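# Move graduated cylinder between shelved benches and stand it upright

## Task

Take the graduated cylinder from the shelved bench by the door and set it standing upright on the work surface of the shelved bench by the window. It must never touch the floor, and it must not topple or be left leaning. Release it and back the robot away at the end; the cylinder has to stay in place with no help from the robot.

## Robot and tools

ROBOT. A Hello Robot Stretch 4 with a single arm: an omni-wheel base, a lift that slides up a mast, a telescoping arm that reaches forward, a three-joint wrist (yaw, pitch, roll) and a two-finger gripper. It stands about 1.6 m tall; the base rim lies within 0.23 m of the base origin. Loose objects may occasionally get nudged by something outside the robot.

FRAMES. Base frame: origin on the floor below the base centre, x ahead, y to the left, z up. hand_pose is reported in this frame and marks a point between the open fingertips; with all wrist joints at zero its axes line up with the base frame. Its printed value may be slightly wrong. The odometry frame is the base frame as it was when the scene began.

execute_actions. Argument "actions" is a list holding one action, or empty (then it only reports state and images). An action may contain "base", "joints", or both, plus optional "pace" and "contact_limits"; alternatively it holds only "end_of_arm". All motions in it start at once and may finish at different moments.
- "base": exactly one key, each a relative move from where the base last reported itself, not a pose. translate_m: metres straight ahead (negative = backward), -2 to 2. strafe_m: metres sideways, left positive, -2 to 2. rotate_rad: turn in place, radians, counter-clockwise seen from above positive, -3.2 to 3.2.
- "joints": a dictionary of absolute joint targets by name, in the robot's joint space. lift_m 0 to 1.2 m; arm_m 0 to 0.55 m extension; wrist_yaw_rad -1.134 to 4.276 (0 points forward, positive swings left, 3.14 folded back, past 3.4 the arm may block it); wrist_pitch_rad -1.117 to 4.259 (0 level, 1.57 pointing down); wrist_roll_rad -1.117 to 4.259 (0 keeps both fingers at equal height, positive turns clockwise viewed from behind); gripper_m -0.038 to 0.141 m fingertip gap (negative means the tips squeeze each other). Out-of-range joint targets are clipped to the limit and noted; any unknown key or other bad value rejects the whole call with no motion.
- "pace": "slow", "default", "fast" or "max"; base speed limits 0.1/0.3/0.4/0.6 m/s and 1/2/3/4 rad/s, further reduced when the lift is above 0.2 m (down to 0.3 m/s and 1 rad/s at full height).
- "contact_limits": {"arm_m": value}, 0 (gentlest) to 0.75 (firmest), default 0.5; the arm stops when it pushes harder.
- {"end_of_arm": "enable_torque"} restarts any wrist or gripper motor that shut itself off; it then holds its current position.
- "cameras": list from head_camera, head_left_camera, head_right_camera, wrist_camera, or "all"; omitted or null gives all, [] gives none.
A single action runs at most 15 s. Anything you omit from an action may still be driving toward an earlier target. If a result reports a stop, the remaining motion calls in that same reply are skipped.

wait: "seconds" 0 to 10; commands nothing and returns state and images. zoom_image: "camera" plus "region" [x0, y0, x1, y1] in pixels of that camera's latest full image, top-left origin, at most 504x504. read_manual: only returns licence texts. finished_scene: pass the current scene number; it ends the scene irreversibly and reports success. Replying without any tool call ends everything.

RESULTS. base_status and joint_status: "done"; "off_target" (resting away from target, maybe still pushing); "contact_stop_at_<key>" (hit something; target dropped, joint holds, lift/arm/wheels may go slack so a lift can sag or a base roll); "limit_stop_at_<name>" such as tilt (lean over 6 degrees, lift, arm and wheels go slack) or own_body (self-collision guard; moving away still works); "torque_fault" (wrist motor overloaded and went limp until enable_torque); "time_out". on_its_own lists uncommanded behaviour; its "held at" is the held target, not the position. lidar_m: 12 horizontal ranges in metres from base origin, 30-degree sectors, first straight ahead then counter-clockwise (4th left, 7th behind, 10th right); "-" is nothing seen or closer than 0.25 m; it misses glass, clear plastic and thin legs but sees table tops. wrist_depth_mm: 7x7 grid of median depths, 100 to 2000 mm, row by row from top left; clear objects are absent. base_odometry counts wheel turns (slip counts as motion); heading -3.142 to 3.142, left positive. If turned_by_wheels and turned_by_imu differ by more than ~0.1 rad, something was hit or wheels slipped. base_tilt in degrees, forward and right positive, with a fixed bias up to ~1.5. motor_effort: percent of maximum, positive toward larger joint values, peak in brackets; wheel_0..2 positive means turning right. A load in a level gripper pushes wrist_pitch effort away from 0.

GRIPPING. Command gripper_m below the object's width to hold it; going lower squeezes harder and pulls it toward the wrist. Neither the reading nor "done" proves a grasp; a firm hold (target 0 or above) shows as a clear gripper effort change. Fingertips pressed on a surface can jam; raise the lift. The glass cylinder may be invisible to lidar and depth, so rely on images.

CAMERAS. head_camera looks forward and down from the mast top (turn the base to look elsewhere); head_left_camera and head_right_camera are fisheyes looking more steeply down, also showing base and arm; wrist_camera looks along the fingers with the tips near the bottom of its image. Calibration in the session is in OpenCV form.

START AND CAUTIONS. To unfold the wrist first, send lift_m 0.4 with wrist_yaw_rad 0 together. Tilted-up pitch (below -0.2) with large roll can trigger own_body stops. Avoid driving or turning with more than 1 kg held and arm_m above 0.2, especially at fast paces, and avoid sustained pushing or pulling with a high gripper, which can tip the robot. Do not drop, slam or shove objects hard; keep the cylinder off the floor, set it down upright, open, and retreat before finishing.

Each tool is called after ">>>" by a JSON object that holds its "op" and its "data".

## Session

I'll start by looking at the current state and the camera images.

>>> {"op": "execute_actions", "data": {"actions": []}}

Scene clock: 0.00 s.
base_odometry: x=+0.000 y=+0.000 heading=+0.000 (m, m, rad; odometry frame)
turned_by_wheels: +0.000 (rad since the last result)
turned_by_imu: +0.000 (rad since the last result)
base_tilt: forward=-0.2 right=-0.3 (deg)
lidar_m: 1.67 1.74 0.89 0.84 0.95 1.28 1.46 1.53 1.88 1.75 1.91 1.76
base_status: not commanded
joint_positions: lift_m=+0.211 arm_m=-0.002 wrist_yaw_rad=+3.186 wrist_pitch_rad=+0.011 wrist_roll_rad=-0.012 gripper_m=+0.057
joint_status: not commanded
motor_effort: lift_m=+21 arm_m=+0 wrist_yaw_rad=+2 wrist_pitch_rad=-7 wrist_roll_rad=+0 gripper_m=-5 wheel_0=+1 wheel_1=-1 wheel_2=+0 (%)
hand_pose: x=-0.1236 y=+0.0744 z=+0.3864 quat_wxyz=(-0.022, -0.005, -0.006, +1.000) (m; base frame)
wrist_depth_mm: - 137 - - - - 1808 / - 114 137 - - - 1205 / - 116 141 - - - 1205 / - 138 196 - - - 1205 / 211 - - - - - 1229 / 227 1464 192 1366 196 1308 1229 / 224 931 976 109 960 866 904
pictures: head_camera, head_left_camera, head_right_camera, wrist_camera
Images, in order (width x height): head_camera 420x560, head_left_camera 420x672, head_right_camera 420x672, wrist_camera 616x392.

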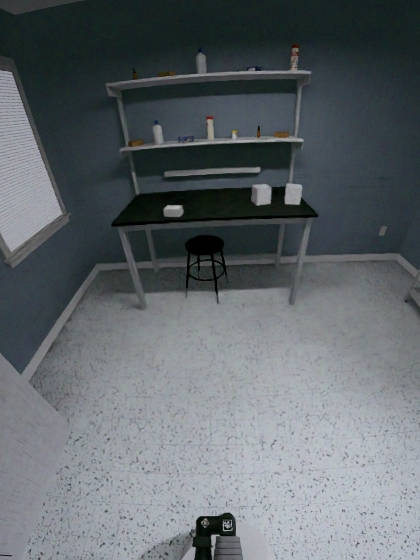

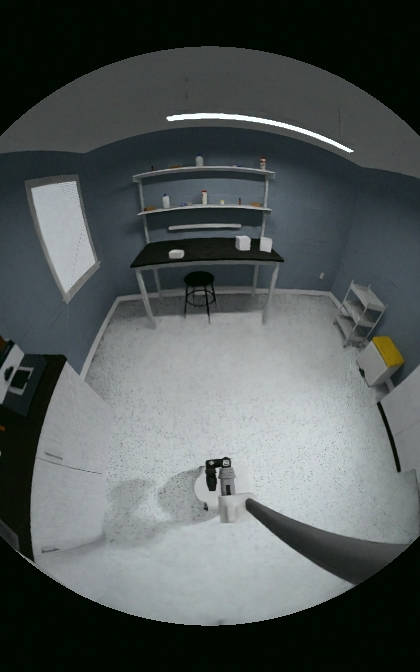

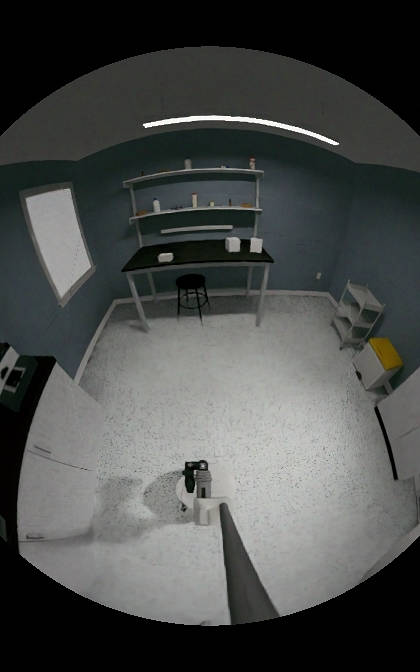

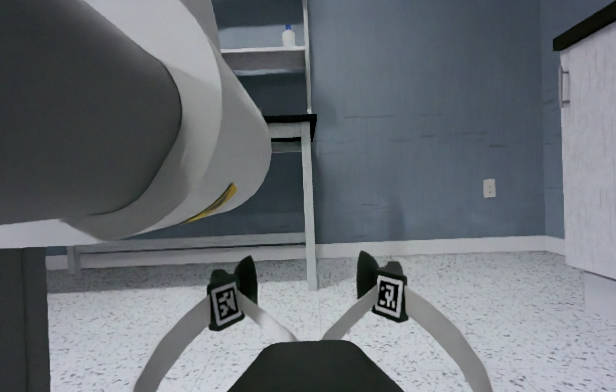

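>>> {"op": "execute_actions", "data": {"actions": [{"base": {"rotate_rad": -3.14}, "joints": {"lift_m": 0.4, "wrist_yaw_rad": 0}, "pace": "fast"}]}}

Scene clock: 2.70 s.
base_odometry: x=+0.000 y=+0.000 heading=-3.140 (m, m, rad; odometry frame)
turned_by_wheels: -3.140 (rad since the last result)
turned_by_imu: -3.146 (rad since the last result)
base_tilt: forward=-0.1 right=-0.3 (deg)
lidar_m: 1.43 1.49 1.84 1.74 1.91 1.70 1.76 1.76 0.92 0.87 0.91 1.28
base_status: done
joint_positions: lift_m=+0.400 arm_m=-0.002 wrist_yaw_rad=+0.000 wrist_pitch_rad=+0.011 wrist_roll_rad=-0.012 gripper_m=+0.057
joint_status: all done
motor_effort: lift_m=+23(29) arm_m=+0(0) wrist_yaw_rad=+0(4) wrist_pitch_rad=-6(6) wrist_roll_rad=+0(1) gripper_m=-6(4) wheel_0=+2(9) wheel_1=+1(11) wheel_2=+2(11) (%)
hand_pose: x=+0.4571 y=-0.0873 z=+0.5748 quat_wxyz=(+1.000, -0.006, +0.006, +0.000) (m; base frame)
wrist_depth_mm: - - - - - - 1921 / - 1863 - - - - 1921 / 1808 - - - - - - / 1808 - - - - - - / - - - - - - - / 1863 1863 192 1921 196 1756 1808 / 1397 1308 1366 109 1336 1205 1255
pictures: head_camera, head_left_camera, head_right_camera, wrist_camera
camera_calibration (this result's frames):
wrist_camera: T_world_to_cam=[[-0.0148495, -0.999349, -0.0328819, -0.0637022], [-0.0389313, 0.0334385, -0.998682, 0.647443], [0.999132, -0.0135498, -0.0394025, -0.204731], [0, 0, 0, 1]] pos_world=[0.228813, -0.0880843, 0.636428]
Images, in order (width x height): head_camera 420x560, head_left_camera 420x672, head_right_camera 420x672, wrist_camera 616x392.

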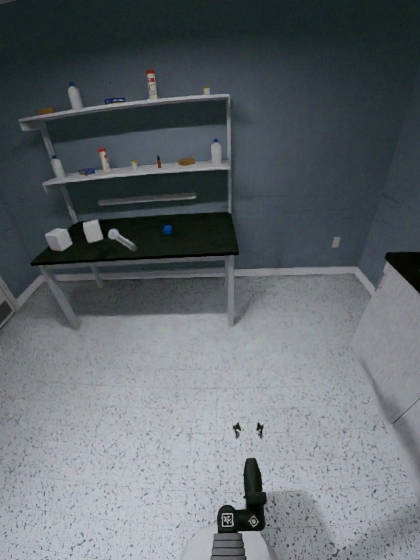

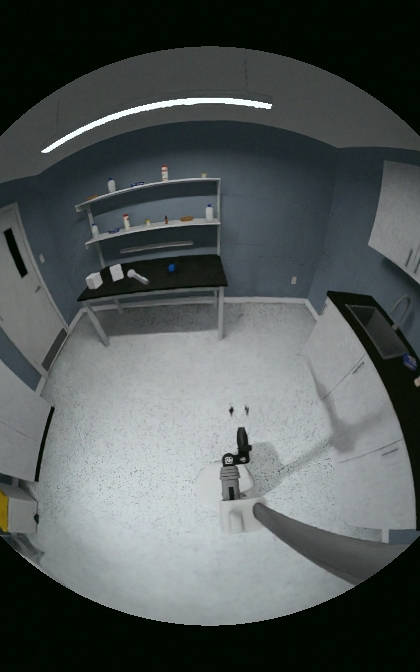

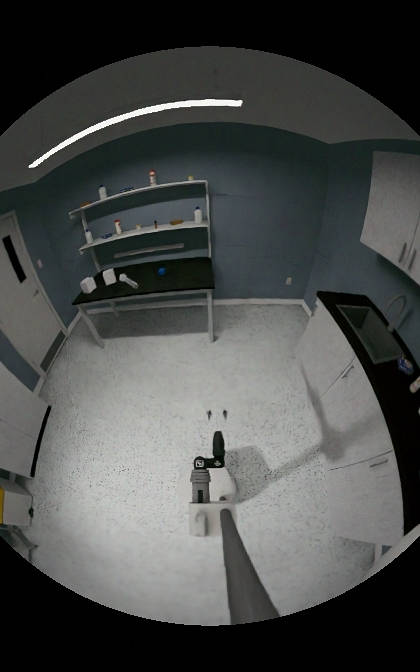

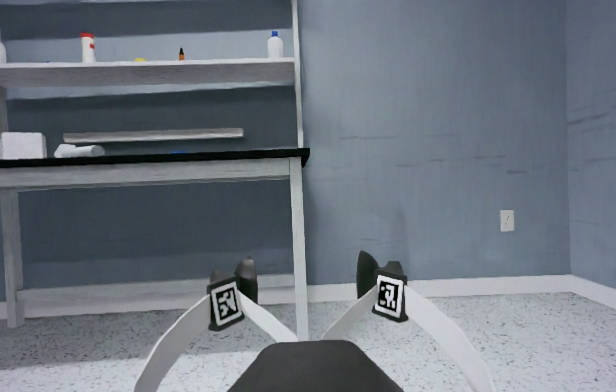

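>>> {"op": "zoom_image", "data": {"camera": "head_camera", "region": [30, 190, 250, 290]}}

>>> {"op": "zoom_image", "data": {"camera": "wrist_camera", "region": [0, 110, 200, 200]}}

Region (30, 190, 250, 290) of head_camera's 420x560 image, scaled by 2.291, with more detail than that image has; it fills the top 229 rows of this view, and the rest is white.

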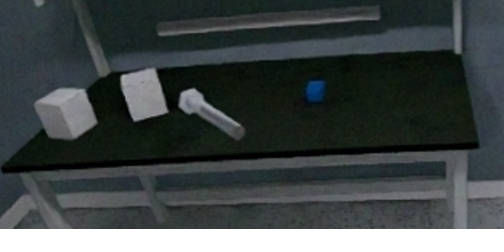

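Region (0, 110, 200, 200) of wrist_camera's 616x392 image, scaled by 2.520; it fills the top 227 rows of this view, and the rest is white.

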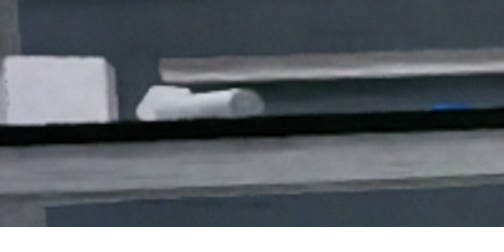

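>>> {"op": "execute_actions", "data": {"actions": [{"base": {"rotate_rad": 0.465}, "joints": {"gripper_m": 0.11, "wrist_roll_rad": 1.2}, "pace": "fast"}], "cameras": []}}

>>> {"op": "execute_actions", "data": {"actions": [{"base": {"translate_m": 1.2}, "joints": {"lift_m": 1.02, "wrist_pitch_rad": 1.57, "wrist_roll_rad": 2.78}, "pace": "max"}]}}

Scene clock: 5.73 s.
base_odometry: x=+0.000 y=+0.000 heading=-2.675 (m, m, rad; odometry frame)
turned_by_wheels: +0.464 (rad since the last result)
turned_by_imu: +0.464 (rad since the last result)
base_tilt: forward=-0.3 right=-0.3 (deg)
lidar_m: 1.47 1.99 1.75 1.89 1.78 1.68 1.81 0.94 0.87 0.90 1.25 1.42
base_status: done
joint_positions: lift_m=+0.400 arm_m=-0.002 wrist_yaw_rad=+0.000 wrist_pitch_rad=+0.011 wrist_roll_rad=+1.200 gripper_m=+0.110
joint_status: all done
motor_effort: lift_m=+23(23) arm_m=+0(0) wrist_yaw_rad=+1(1) wrist_pitch_rad=-6(6) wrist_roll_rad=+3(3) gripper_m=-3(5) wheel_0=-3(7) wheel_1=-1(9) wheel_2=-3(10) (%)
hand_pose: x=+0.4570 y=-0.0874 z=+0.5748 quat_wxyz=(+0.825, +0.565, +0.005, -0.003) (m; base frame)
wrist_depth_mm: 1921 1808 1808 1756 1756 1537 1060 / - - 1983 1863 1863 1576 976 / - - - - - 1397 917 / - - - - - 1255 842 / - - - - - 1118 809 / - - 202 - 1281 960 759 / - - - 109 1366 917 723
pictures: none
No camera images: the call's "cameras" was empty. Leave "cameras" out to get every camera's image.

Scene clock: 9.43 s.
base_odometry: x=-1.072 y=-0.540 heading=-2.675 (m, m, rad; odometry frame)
turned_by_wheels: +0.000 (rad since the last result)
turned_by_imu: -0.007 (rad since the last result)
base_tilt: forward=-0.2 right=-0.2 (deg)
lidar_m: 0.38 0.54 1.64 1.35 1.69 2.71 2.20 1.49 1.43 0.58 0.40 0.36
base_status: done
joint_positions: lift_m=+1.020 arm_m=-0.002 wrist_yaw_rad=+0.000 wrist_pitch_rad=+1.570 wrist_roll_rad=+2.780 gripper_m=+0.110
joint_status: all done
motor_effort: lift_m=+22(28) arm_m=+0(1) wrist_yaw_rad=+1(3) wrist_pitch_rad=+1(4) wrist_roll_rad=+2(6) gripper_m=-2(2) wheel_0=+0(11) wheel_1=+0(9) wheel_2=+0(18) (%)
hand_pose: x=+0.1688 y=-0.0874 z=+0.9096 quat_wxyz=(+0.127, +0.696, +0.127, -0.695) (m; base frame)
wrist_depth_mm: 1098 1118 1098 1098 1118 1118 1098 / 1098 1098 1098 1118 1118 1118 1118 / 1098 1118 1118 917 917 1118 1118 / 1138 1118 1118 917 917 1118 1138 / 1118 1118 1118 1138 1098 1118 1138 / 373 1098 203 1138 1118 1138 1138 / 373 373 1118 109 1138 1160 1160
pictures: head_camera, head_left_camera, head_right_camera, wrist_camera
camera_calibration (this result's frames):
wrist_camera: T_world_to_cam=[[-0.311733, 0.950058, 0.0145868, 0.120278], [0.9499, 0.311243, 0.0285938, -0.106464], [0.0226257, 0.0227696, -0.999485, 1.1378], [0, 0, 0, 1]] pos_world=[0.112882, -0.107042, 1.1385]
Images, in order (width x height): head_camera 420x560, head_left_camera 420x672, head_right_camera 420x672, wrist_camera 616x392.

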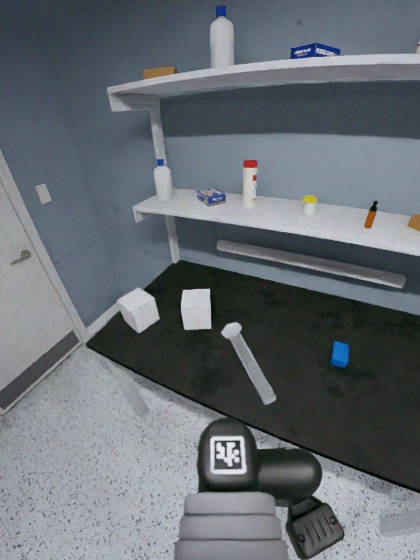

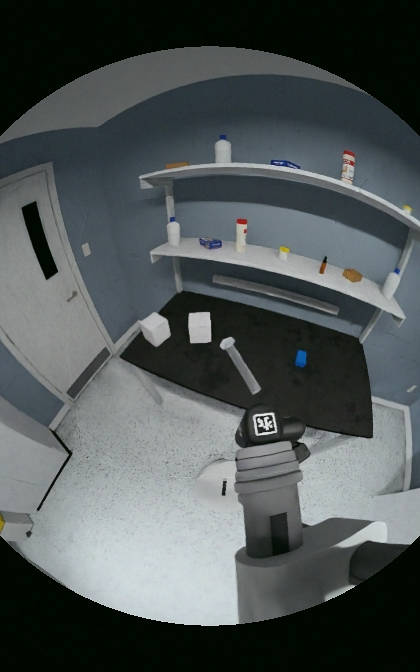

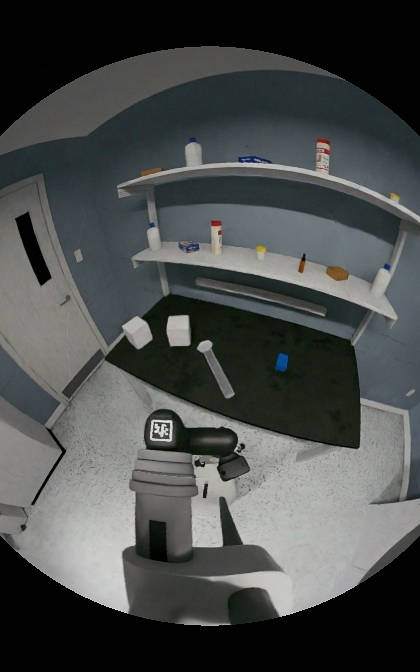

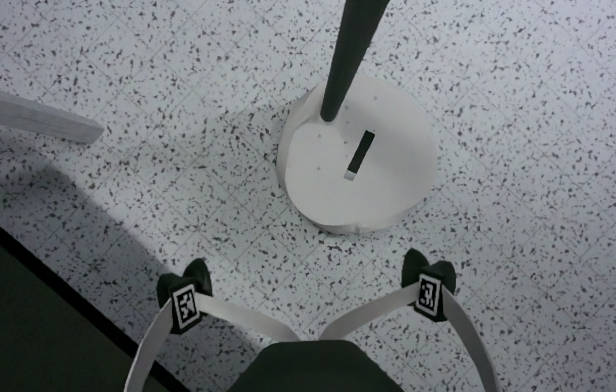

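>>> {"op": "zoom_image", "data": {"camera": "head_camera", "region": [190, 300, 310, 420]}}

Region (190, 300, 310, 420) of head_camera's 420x560 image, scaled by 4.200, with more detail than that image has.

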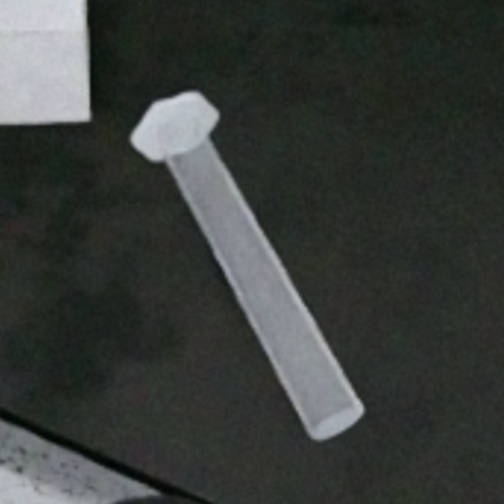

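>>> {"op": "execute_actions", "data": {"actions": [{"joints": {"arm_m": 0.45, "lift_m": 0.98, "wrist_roll_rad": 2.77}, "pace": "fast"}], "cameras": ["head_camera", "head_right_camera", "wrist_camera"]}}

Scene clock: 11.97 s.
base_odometry: x=-1.072 y=-0.540 heading=-2.675 (m, m, rad; odometry frame)
turned_by_wheels: +0.000 (rad since the last result)
turned_by_imu: -0.001 (rad since the last result)
base_tilt: forward=-0.2 right=-0.3 (deg)
lidar_m: 0.38 0.51 1.63 1.33 1.66 2.76 2.21 1.51 1.42 0.58 0.39 0.37
base_status: not commanded
joint_positions: lift_m=+0.980 arm_m=+0.449 wrist_yaw_rad=+0.000 wrist_pitch_rad=+1.570 wrist_roll_rad=+2.770 gripper_m=+0.110
joint_status: all done
motor_effort: lift_m=+17(18) arm_m=+8(10) wrist_yaw_rad=+2(0) wrist_pitch_rad=+0(2) wrist_roll_rad=+1(0) gripper_m=-2(2) wheel_0=+0(0) wheel_1=+0(0) wheel_2=+0(0) (%)
hand_pose: x=+0.6198 y=-0.0874 z=+0.8700 quat_wxyz=(+0.131, +0.695, +0.131, -0.695) (m; base frame)
wrist_depth_mm: 325 325 327 327 330 1078 1060 / 325 327 327 329 329 1078 1078 / 327 327 329 329 330 332 1098 / 327 329 330 330 330 332 334 / 329 330 330 332 332 334 336 / 329 330 204 334 334 336 336 / 330 332 334 109 336 338 338
pictures: head_camera, head_right_camera, wrist_camera
camera_calibration (this result's frames):
wrist_camera: T_world_to_cam=[[-0.320945, 0.946986, 0.014525, 0.266945], [0.946829, 0.320451, 0.0287487, -0.531168], [0.0225701, 0.0229794, -0.999481, 1.08802], [0, 0, 0, 1]] pos_world=[0.564044, -0.107582, 1.09885]
Images, in order (width x height): head_camera 420x560, head_right_camera 420x672, wrist_camera 616x392.

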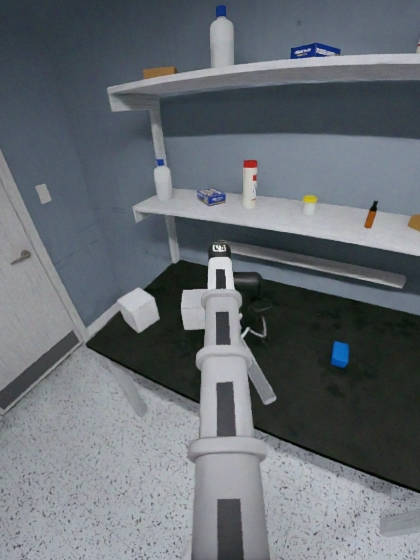

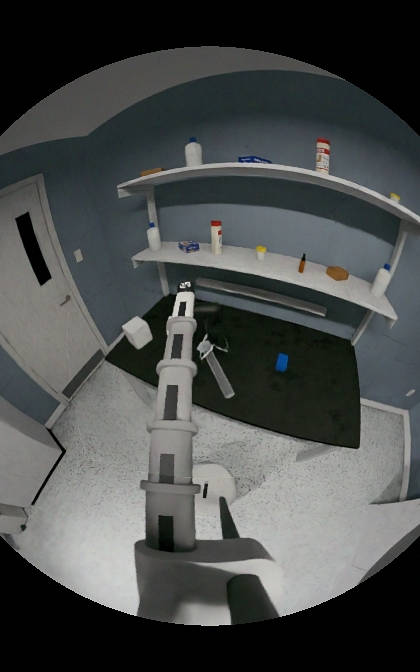

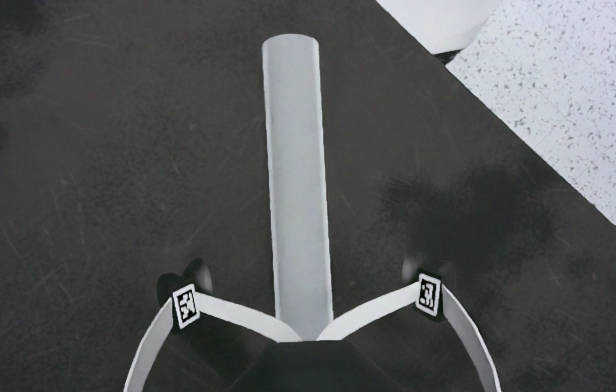

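>>> {"op": "execute_actions", "data": {"actions": [{"joints": {"arm_m": 0.44, "lift_m": 0.91}}], "cameras": ["head_right_camera", "wrist_camera"]}}

Scene clock: 13.57 s.
base_odometry: x=-1.072 y=-0.540 heading=-2.675 (m, m, rad; odometry frame)
turned_by_wheels: +0.000 (rad since the last result)
turned_by_imu: -0.001 (rad since the last result)
base_tilt: forward=-0.2 right=-0.2 (deg)
lidar_m: 0.36 0.49 1.62 1.36 1.66 2.72 2.21 1.47 1.42 0.58 0.38 0.37
base_status: not commanded
joint_positions: lift_m=+0.910 arm_m=+0.441 wrist_yaw_rad=+0.000 wrist_pitch_rad=+1.570 wrist_roll_rad=+2.770 gripper_m=+0.110
joint_status: all done
motor_effort: lift_m=+17(18) arm_m=-8(8) wrist_yaw_rad=+1(1) wrist_pitch_rad=+0(0) wrist_roll_rad=+0(0) gripper_m=-5(1) wheel_0=+0(0) wheel_1=+0(0) wheel_2=+0(0) (%)
hand_pose: x=+0.6126 y=-0.0874 z=+0.8000 quat_wxyz=(+0.131, +0.695, +0.131, -0.695) (m; base frame)
wrist_depth_mm: 256 257 257 258 259 798 1008 / 257 258 259 259 262 262 1008 / 259 258 259 260 262 262 263 / 258 259 259 262 263 264 264 / 260 262 262 262 264 264 265 / 262 262 203 263 263 266 266 / 263 262 264 109 266 266 267
pictures: head_right_camera, wrist_camera
camera_calibration (this result's frames):
wrist_camera: T_world_to_cam=[[-0.320855, 0.947017, 0.0145557, 0.265558], [0.946862, 0.320362, 0.0286579, -0.52225], [0.0224764, 0.0229773, -0.999483, 1.01832], [0, 0, 0, 1]] pos_world=[0.556816, -0.107577, 1.02889]
Images, in order (width x height): head_right_camera 420x672, wrist_camera 616x392.

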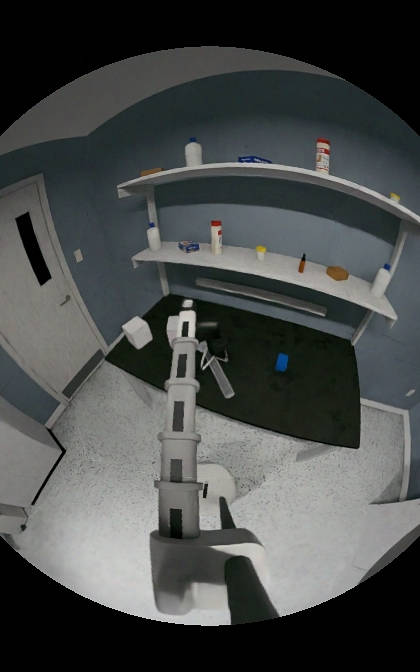

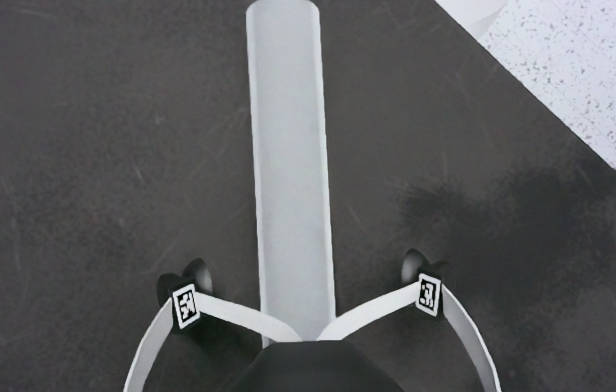

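>>> {"op": "execute_actions", "data": {"actions": [{"joints": {"lift_m": 0.905, "gripper_m": 0.0}}], "cameras": ["head_right_camera", "wrist_camera"]}}

Scene clock: 15.67 s.
base_odometry: x=-1.072 y=-0.540 heading=-2.675 (m, m, rad; odometry frame)
turned_by_wheels: +0.000 (rad since the last result)
turned_by_imu: -0.001 (rad since the last result)
base_tilt: forward=-0.3 right=-0.3 (deg)
lidar_m: 0.36 0.49 1.64 1.34 1.67 2.75 2.21 1.50 1.43 0.60 0.41 0.35
base_status: not commanded
joint_positions: lift_m=+0.905 arm_m=+0.441 wrist_yaw_rad=+0.000 wrist_pitch_rad=+1.570 wrist_roll_rad=+2.770 gripper_m=+0.001
joint_status: all done
motor_effort: lift_m=+17(13) arm_m=-8(8) wrist_yaw_rad=+2(1) wrist_pitch_rad=+2(0) wrist_roll_rad=+1(0) gripper_m=-27(26) wheel_0=+0(0) wheel_1=+0(0) wheel_2=+0(0) (%)
hand_pose: x=+0.6126 y=-0.0874 z=+0.7950 quat_wxyz=(+0.131, +0.695, +0.131, -0.695) (m; base frame)
wrist_depth_mm: 251 252 254 254 255 798 1008 / 253 253 254 254 255 257 1025 / 253 254 255 255 257 257 258 / 254 255 256 256 257 259 258 / 255 256 256 256 258 259 259 / 257 256 186 258 187 259 260 / 256 256 258 109 260 262 262
pictures: head_right_camera, wrist_camera
camera_calibration (this result's frames):
wrist_camera: T_world_to_cam=[[-0.320854, 0.947017, 0.0145558, 0.26563], [0.946862, 0.320361, 0.0286578, -0.522105], [0.0224763, 0.0229773, -0.999483, 1.01333], [0, 0, 0, 1]] pos_world=[0.556814, -0.107577, 1.0239]
Images, in order (width x height): head_right_camera 420x672, wrist_camera 616x392.

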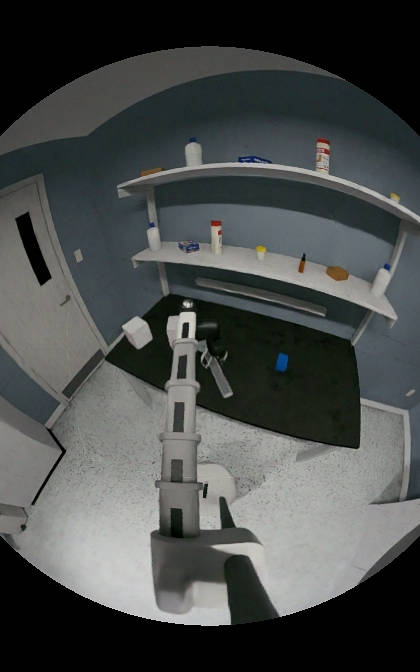

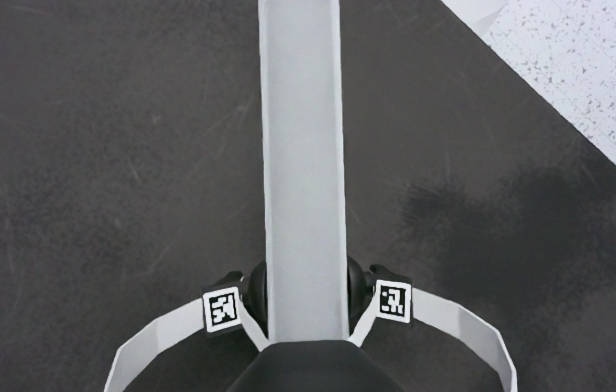

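>>> {"op": "execute_actions", "data": {"actions": [{"joints": {"lift_m": 1.03}, "pace": "fast"}], "cameras": ["head_right_camera", "wrist_camera"]}}

Scene clock: 17.47 s.
base_odometry: x=-1.072 y=-0.540 heading=-2.675 (m, m, rad; odometry frame)
turned_by_wheels: +0.000 (rad since the last result)
turned_by_imu: -0.001 (rad since the last result)
base_tilt: forward=-0.2 right=-0.3 (deg)
lidar_m: 0.36 0.52 1.64 1.34 1.70 2.75 2.23 1.51 1.41 0.59 0.40 0.37
base_status: not commanded
joint_positions: lift_m=+1.030 arm_m=+0.441 wrist_yaw_rad=+0.000 wrist_pitch_rad=+1.570 wrist_roll_rad=+2.770 gripper_m=+0.001
joint_status: all done
motor_effort: lift_m=+24(23) arm_m=-8(8) wrist_yaw_rad=+1(1) wrist_pitch_rad=-1(1) wrist_roll_rad=-1(1) gripper_m=-28(25) wheel_0=+0(0) wheel_1=+0(0) wheel_2=+0(0) (%)
hand_pose: x=+0.6125 y=-0.0874 z=+0.9194 quat_wxyz=(+0.131, +0.695, +0.131, -0.695) (m; base frame)
wrist_depth_mm: 375 375 375 375 904 1118 1138 / 375 375 377 377 377 1118 1118 / 375 377 377 379 382 1118 1138 / 375 377 377 379 382 382 1118 / 379 377 379 382 384 384 387 / 382 379 186 382 187 384 387 / 382 379 382 109 384 387 389
pictures: head_right_camera, wrist_camera
camera_calibration (this result's frames):
wrist_camera: T_world_to_cam=[[-0.32085, 0.947017, 0.0146437, 0.263707], [0.94687, 0.320361, 0.0283982, -0.525352], [0.0222023, 0.0229773, -0.999489, 1.13786], [0, 0, 0, 1]] pos_world=[0.556787, -0.107577, 1.14834]
Images, in order (width x height): head_right_camera 420x672, wrist_camera 616x392.

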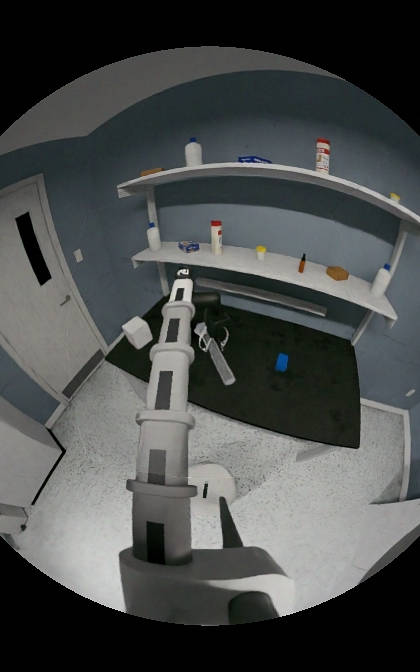

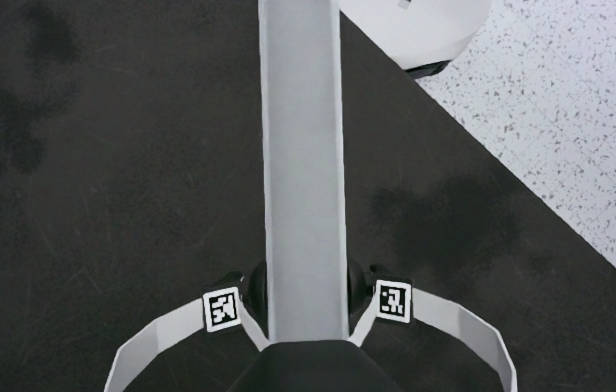

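>>> {"op": "execute_actions", "data": {"actions": [{"joints": {"arm_m": 0.08, "wrist_pitch_rad": 0.0, "wrist_roll_rad": 0.0}, "pace": "fast"}]}}

Scene clock: 19.83 s.
base_odometry: x=-1.072 y=-0.540 heading=-2.675 (m, m, rad; odometry frame)
turned_by_wheels: +0.000 (rad since the last result)
turned_by_imu: -0.001 (rad since the last result)
base_tilt: forward=-0.2 right=-0.3 (deg)
lidar_m: 0.39 0.51 1.61 1.34 1.66 2.74 2.21 1.50 1.41 0.61 0.41 0.36
base_status: not commanded
joint_positions: lift_m=+1.030 arm_m=+0.081 wrist_yaw_rad=+0.000 wrist_pitch_rad=+0.004 wrist_roll_rad=+0.000 gripper_m=+0.001
joint_status: all done
motor_effort: lift_m=+24(24) arm_m=-8(9) wrist_yaw_rad=+3(1) wrist_pitch_rad=-10(14) wrist_roll_rad=+0(7) gripper_m=-26(26) wheel_0=+0(0) wheel_1=+0(0) wheel_2=+0(0) (%)
hand_pose: x=+0.5408 y=-0.0875 z=+1.2069 quat_wxyz=(+1.000, +0.000, +0.002, +0.000) (m; base frame)
wrist_depth_mm: 1430 854 878 904 854 788 723 / 1430 1205 1078 960 866 788 723 / 1397 1255 1098 946 866 788 732 / 1430 1255 1078 788 854 778 621 / 1397 1025 1078 976 866 798 741 / 1430 1255 186 891 187 788 741 / 1430 1025 1078 109 866 750 691
pictures: head_camera, head_left_camera, head_right_camera, wrist_camera
camera_calibration (this result's frames):
wrist_camera: T_world_to_cam=[[-0.0152057, -0.998858, -0.0453002, -0.0266131], [-0.0313057, 0.0457588, -0.998462, 1.27869], [0.999394, -0.0137641, -0.0319657, -0.272576], [0, 0, 0, 1]] pos_world=[0.312036, -0.0888457, 1.2668]
Images, in order (width x height): head_camera 420x560, head_left_camera 420x672, head_right_camera 420x672, wrist_camera 616x392.

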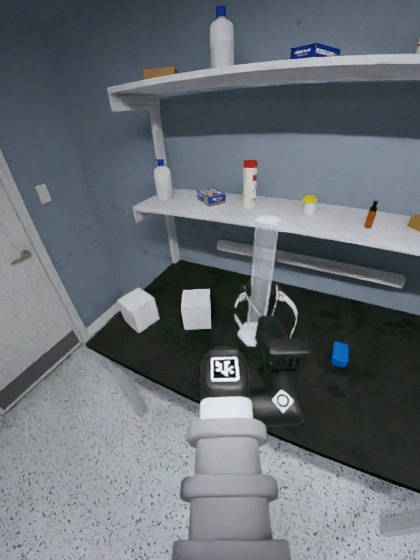

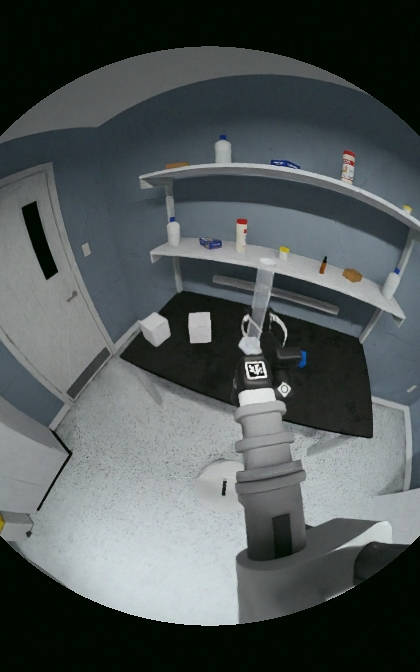

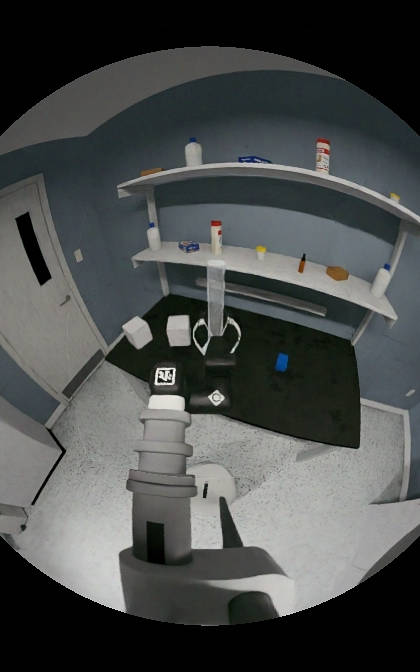

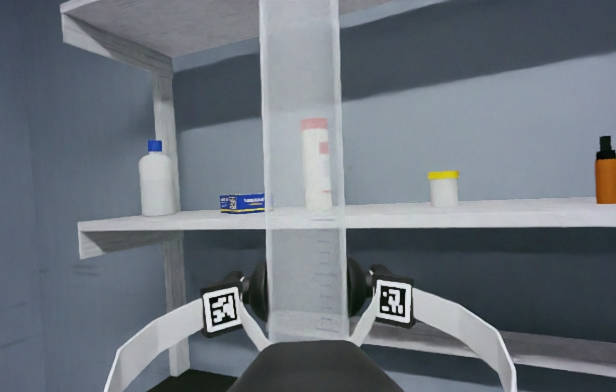

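>>> {"op": "execute_actions", "data": {"actions": [{"base": {"rotate_rad": 2.9}, "joints": {"arm_m": 0.0, "lift_m": 0.8}}], "cameras": ["head_camera", "head_left_camera", "wrist_camera"]}}

Scene clock: 23.67 s.
base_odometry: x=-1.072 y=-0.540 heading=+0.224 (m, m, rad; odometry frame)
turned_by_wheels: +2.899 (rad since the last result)
turned_by_imu: +2.903 (rad since the last result)
base_tilt: forward=-0.2 right=-0.2 (deg)
lidar_m: 0.38 1.69 1.43 1.41 0.46 0.37 0.37 0.41 0.73 1.33 1.37 0.41
base_status: done
joint_positions: lift_m=+0.800 arm_m=+0.001 wrist_yaw_rad=+0.000 wrist_pitch_rad=+0.003 wrist_roll_rad=+0.000 gripper_m=+0.001
joint_status: all done
motor_effort: lift_m=+18(21) arm_m=-8(11) wrist_yaw_rad=+1(2) wrist_pitch_rad=-10(10) wrist_roll_rad=-2(0) gripper_m=-26(25) wheel_0=-3(7) wheel_1=-2(6) wheel_2=-3(8) (%)
hand_pose: x=+0.4608 y=-0.0874 z=+0.9775 quat_wxyz=(+1.000, +0.000, +0.002, +0.000) (m; base frame)
wrist_depth_mm: - - - - - - - / - - - - - - - / - - - - - - - / - - - - - - - / - - - - - - - / 1708 - 186 - 187 - - / 1618 - - 109 - 1921 -
pictures: head_camera, head_left_camera, wrist_camera
camera_calibration (this result's frames):
wrist_camera: T_world_to_cam=[[-0.0147967, -0.998867, -0.0452326, -0.0383632], [-0.0310389, 0.0456746, -0.998474, 1.04698], [0.999409, -0.0133701, -0.0316796, -0.200274], [0, 0, 0, 1]] pos_world=[0.232085, -0.0888178, 1.0373]
Images, in order (width x height): head_camera 420x560, head_left_camera 420x672, wrist_camera 616x392.

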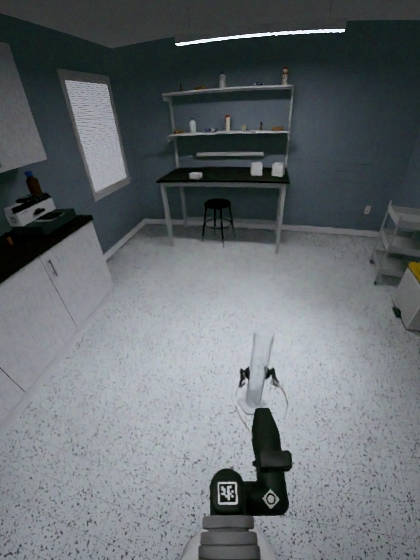

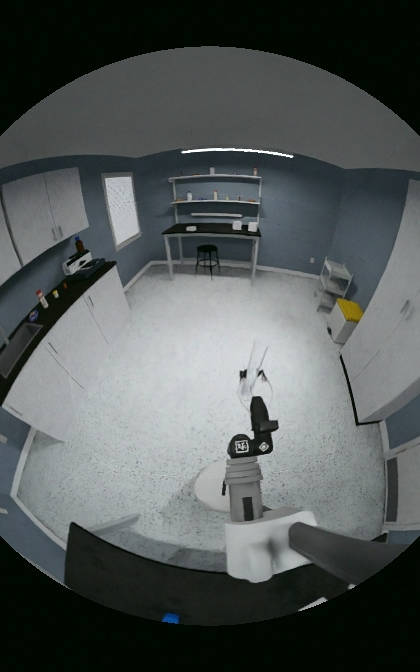

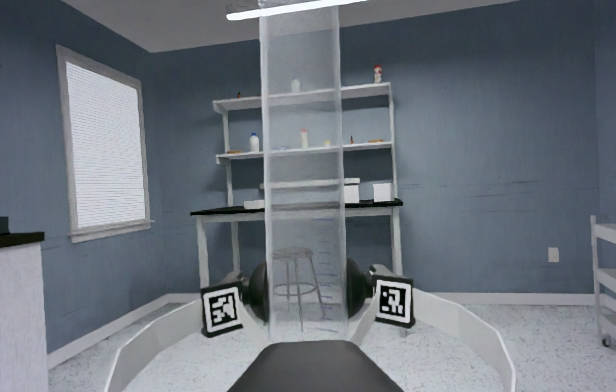

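>>> {"op": "execute_actions", "data": {"actions": [{"base": {"translate_m": 2.0}, "joints": {"lift_m": 0.98, "arm_m": 0.15}, "pace": "fast"}], "cameras": ["head_camera", "head_left_camera", "wrist_camera"]}}

Scene clock: 31.83 s.
base_odometry: x=+0.878 y=-0.095 heading=+0.224 (m, m, rad; odometry frame)
turned_by_wheels: +0.000 (rad since the last result)
turned_by_imu: -0.012 (rad since the last result)
base_tilt: forward=-0.2 right=-0.2 (deg)
lidar_m: 0.79 0.87 1.61 1.04 1.16 1.90 2.99 1.97 1.66 1.65 0.99 0.80
base_status: done
joint_positions: lift_m=+0.980 arm_m=+0.149 wrist_yaw_rad=+0.000 wrist_pitch_rad=+0.003 wrist_roll_rad=+0.000 gripper_m=+0.001
joint_status: all done
motor_effort: lift_m=+23(28) arm_m=+8(9) wrist_yaw_rad=+2(3) wrist_pitch_rad=-10(9) wrist_roll_rad=+0(1) gripper_m=-27(25) wheel_0=+1(6) wheel_1=+0(7) wheel_2=+1(15) (%)
hand_pose: x=+0.6081 y=-0.0874 z=+1.1571 quat_wxyz=(+1.000, +0.000, +0.002, +0.000) (m; base frame)
wrist_depth_mm: 1397 1281 1255 1205 1160 1118 1078 / 1397 1308 1255 1205 1182 1138 1078 / 1397 1138 1255 1205 1160 1118 1078 / 1430 1336 1281 1229 1182 1138 1098 / 1397 1308 1281 1229 1160 1160 1118 / 1430 1025 186 831 187 621 715 / 627 554 654 109 615 569 591
pictures: head_camera, head_left_camera, wrist_camera
camera_calibration (this result's frames):
wrist_camera: T_world_to_cam=[[-0.0148973, -0.998865, -0.0452341, -0.0280274], [-0.0308769, 0.0456772, -0.998479, 1.23081], [0.999412, -0.013478, -0.0315223, -0.341927], [0, 0, 0, 1]] pos_world=[0.379312, -0.0888242, 1.2169]
Images, in order (width x height): head_camera 420x560, head_left_camera 420x672, wrist_camera 616x392.

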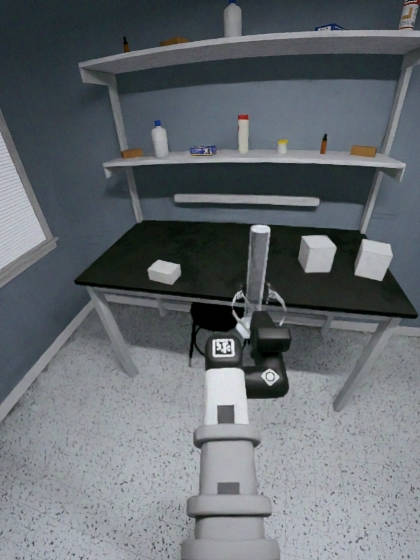

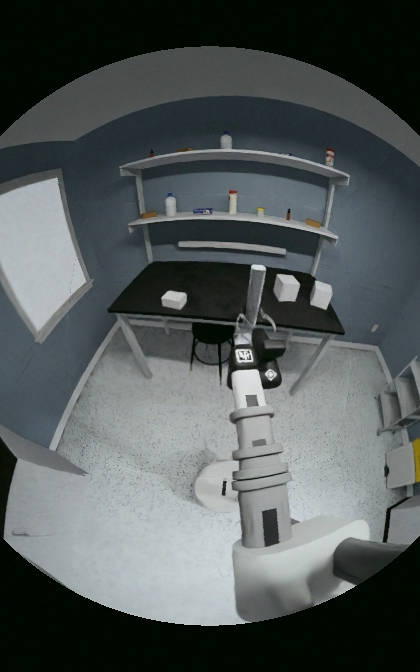

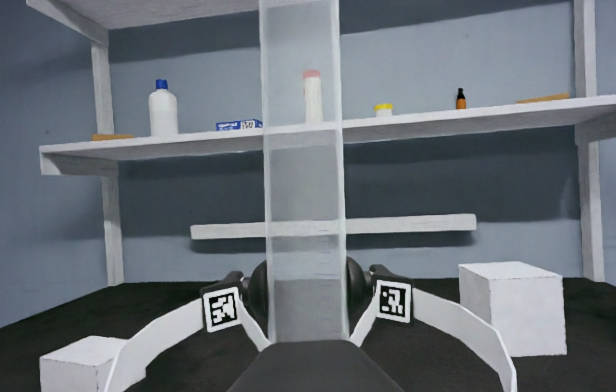

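>>> {"op": "zoom_image", "data": {"camera": "wrist_camera", "region": [0, 0, 392, 392]}}

>>> {"op": "zoom_image", "data": {"camera": "wrist_camera", "region": [224, 0, 616, 392]}}

>>> {"op": "zoom_image", "data": {"camera": "head_camera", "region": [190, 210, 330, 350]}}

Region (0, 0, 392, 392) of wrist_camera's 616x392 image, scaled by 1.286.

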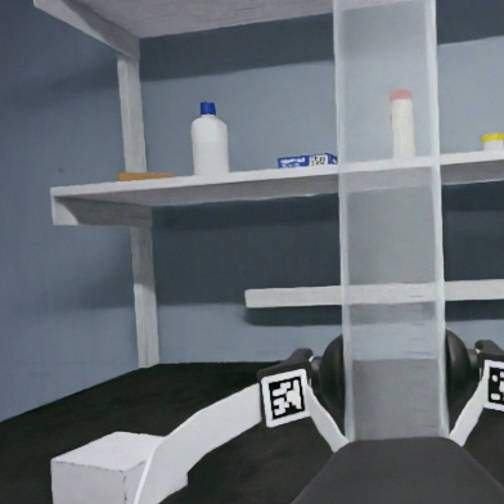

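Region (224, 0, 616, 392) of wrist_camera's 616x392 image, scaled by 1.286.

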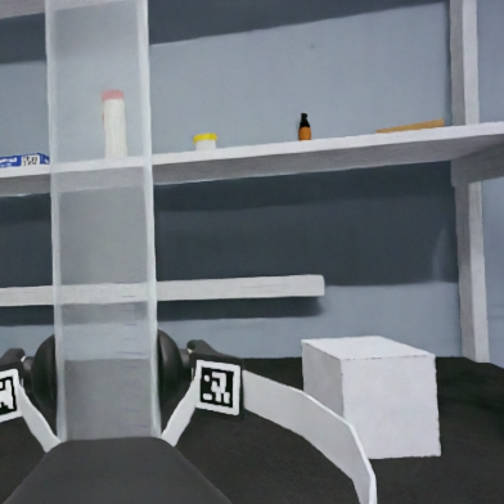

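Region (190, 210, 330, 350) of head_camera's 420x560 image, scaled by 3.600, with more detail than that image has.

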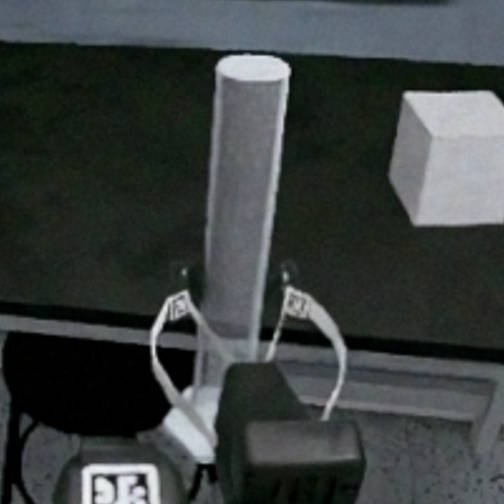

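>>> {"op": "execute_actions", "data": {"actions": [{"base": {"translate_m": 0.25}, "joints": {"lift_m": 0.94, "arm_m": 0.35, "wrist_pitch_rad": -0.045, "wrist_roll_rad": -0.028}}]}}

Scene clock: 34.67 s.
base_odometry: x=+1.122 y=-0.039 heading=+0.225 (m, m, rad; odometry frame)
turned_by_wheels: +0.000 (rad since the last result)
turned_by_imu: -0.002 (rad since the last result)
base_tilt: forward=-0.1 right=-0.3 (deg)
lidar_m: 0.55 0.65 1.55 1.07 1.10 1.81 3.22 2.03 1.73 1.64 0.68 0.55
base_status: done
joint_positions: lift_m=+0.940 arm_m=+0.349 wrist_yaw_rad=+0.000 wrist_pitch_rad=-0.042 wrist_roll_rad=-0.028 gripper_m=+0.001
joint_status: all done
motor_effort: lift_m=+17(23) arm_m=+7(6) wrist_yaw_rad=+1(3) wrist_pitch_rad=-9(16) wrist_roll_rad=+1(0) gripper_m=-25(26) wheel_0=+3(8) wheel_1=+2(7) wheel_2=+0(12) (%)
hand_pose: x=+0.8078 y=-0.0874 z=+1.1305 quat_wxyz=(+1.000, -0.014, -0.021, +0.000) (m; base frame)
wrist_depth_mm: 854 891 842 809 759 723 452 / 609 569 530 539 549 564 591 / 854 854 820 798 768 732 715 / 904 866 831 798 768 741 707 / 891 866 809 732 707 723 699 / 891 866 186 788 187 723 707 / 654 559 627 109 603 559 591
pictures: head_camera, head_left_camera, head_right_camera, wrist_camera
camera_calibration (this result's frames):
wrist_camera: T_world_to_cam=[[-0.0139577, -0.999742, -0.0179106, -0.057962], [0.0139957, 0.0177153, -0.999745, 1.17316], [0.999805, -0.0142048, 0.0137448, -0.593945], [0, 0, 0, 1]] pos_world=[0.576601, -0.0871668, 1.17999]
Images, in order (width x height): head_camera 420x560, head_left_camera 420x672, head_right_camera 420x672, wrist_camera 616x392.

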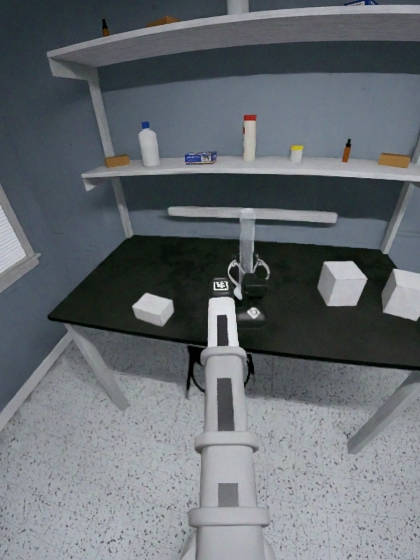

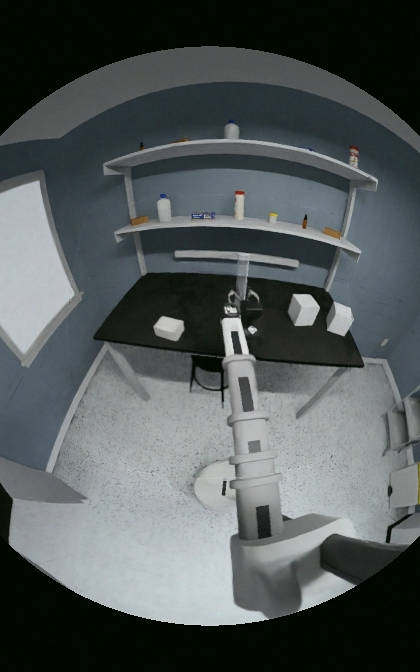

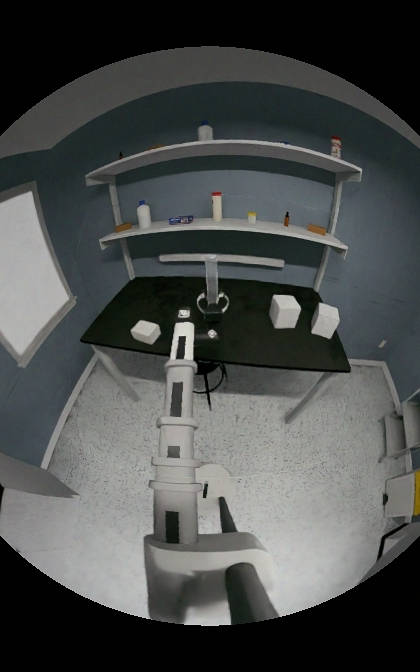

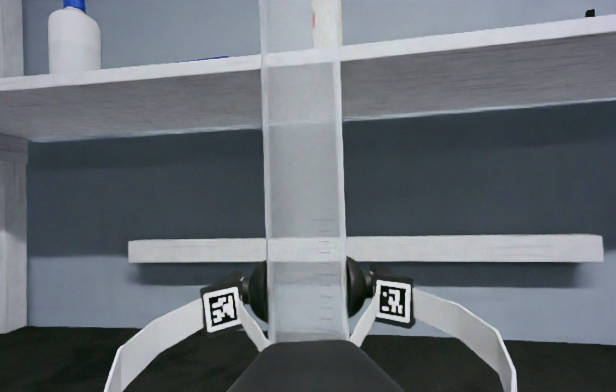

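>>> {"op": "execute_actions", "data": {"actions": [{"joints": {"lift_m": 0.893}}], "cameras": ["head_camera", "wrist_camera"]}}

Scene clock: 35.90 s.
base_odometry: x=+1.122 y=-0.039 heading=+0.225 (m, m, rad; odometry frame)
turned_by_wheels: +0.000 (rad since the last result)
turned_by_imu: +0.000 (rad since the last result)
base_tilt: forward=-0.3 right=-0.2 (deg)
lidar_m: 0.55 0.63 1.49 1.12 1.07 1.78 3.24 2.05 1.74 1.64 0.68 0.57
base_status: not commanded
joint_positions: lift_m=+0.893 arm_m=+0.349 wrist_yaw_rad=+0.000 wrist_pitch_rad=-0.042 wrist_roll_rad=-0.028 gripper_m=+0.001
joint_status: all done
motor_effort: lift_m=+17(19) arm_m=+8(8) wrist_yaw_rad=+2(1) wrist_pitch_rad=-9(9) wrist_roll_rad=+0(0) gripper_m=-25(27) wheel_0=+3(3) wheel_1=+2(2) wheel_2=-1(1) (%)
hand_pose: x=+0.8078 y=-0.0874 z=+1.0835 quat_wxyz=(+1.000, -0.014, -0.021, +0.000) (m; base frame)
wrist_depth_mm: 627 854 525 504 477 488 496 / 647 654 668 683 699 732 707 / 904 878 842 798 778 741 715 / 904 878 831 788 768 723 707 / 904 854 831 788 759 732 699 / 831 820 187 691 187 723 699 / 535 455 512 109 492 459 488
pictures: head_camera, wrist_camera
camera_calibration (this result's frames):
wrist_camera: T_world_to_cam=[[-0.013958, -0.999742, -0.0179105, -0.0588034], [0.0139956, 0.0177152, -0.999745, 1.12619], [0.999805, -0.0142051, 0.0137447, -0.593302], [0, 0, 0, 1]] pos_world=[0.576603, -0.0871668, 1.133]
Images, in order (width x height): head_camera 420x560, wrist_camera 616x392.

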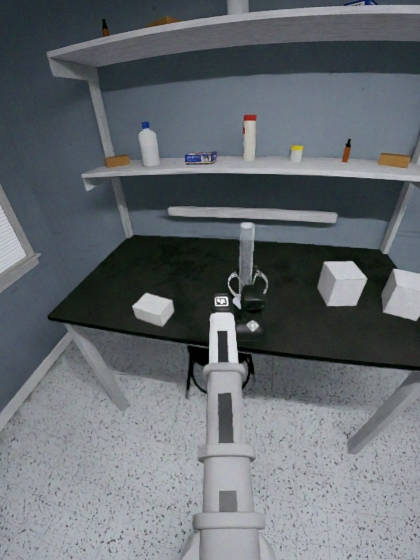

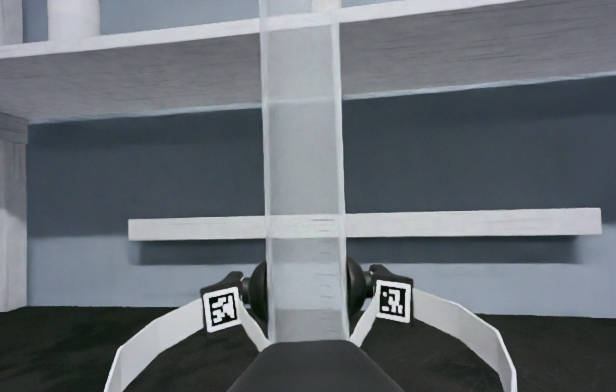

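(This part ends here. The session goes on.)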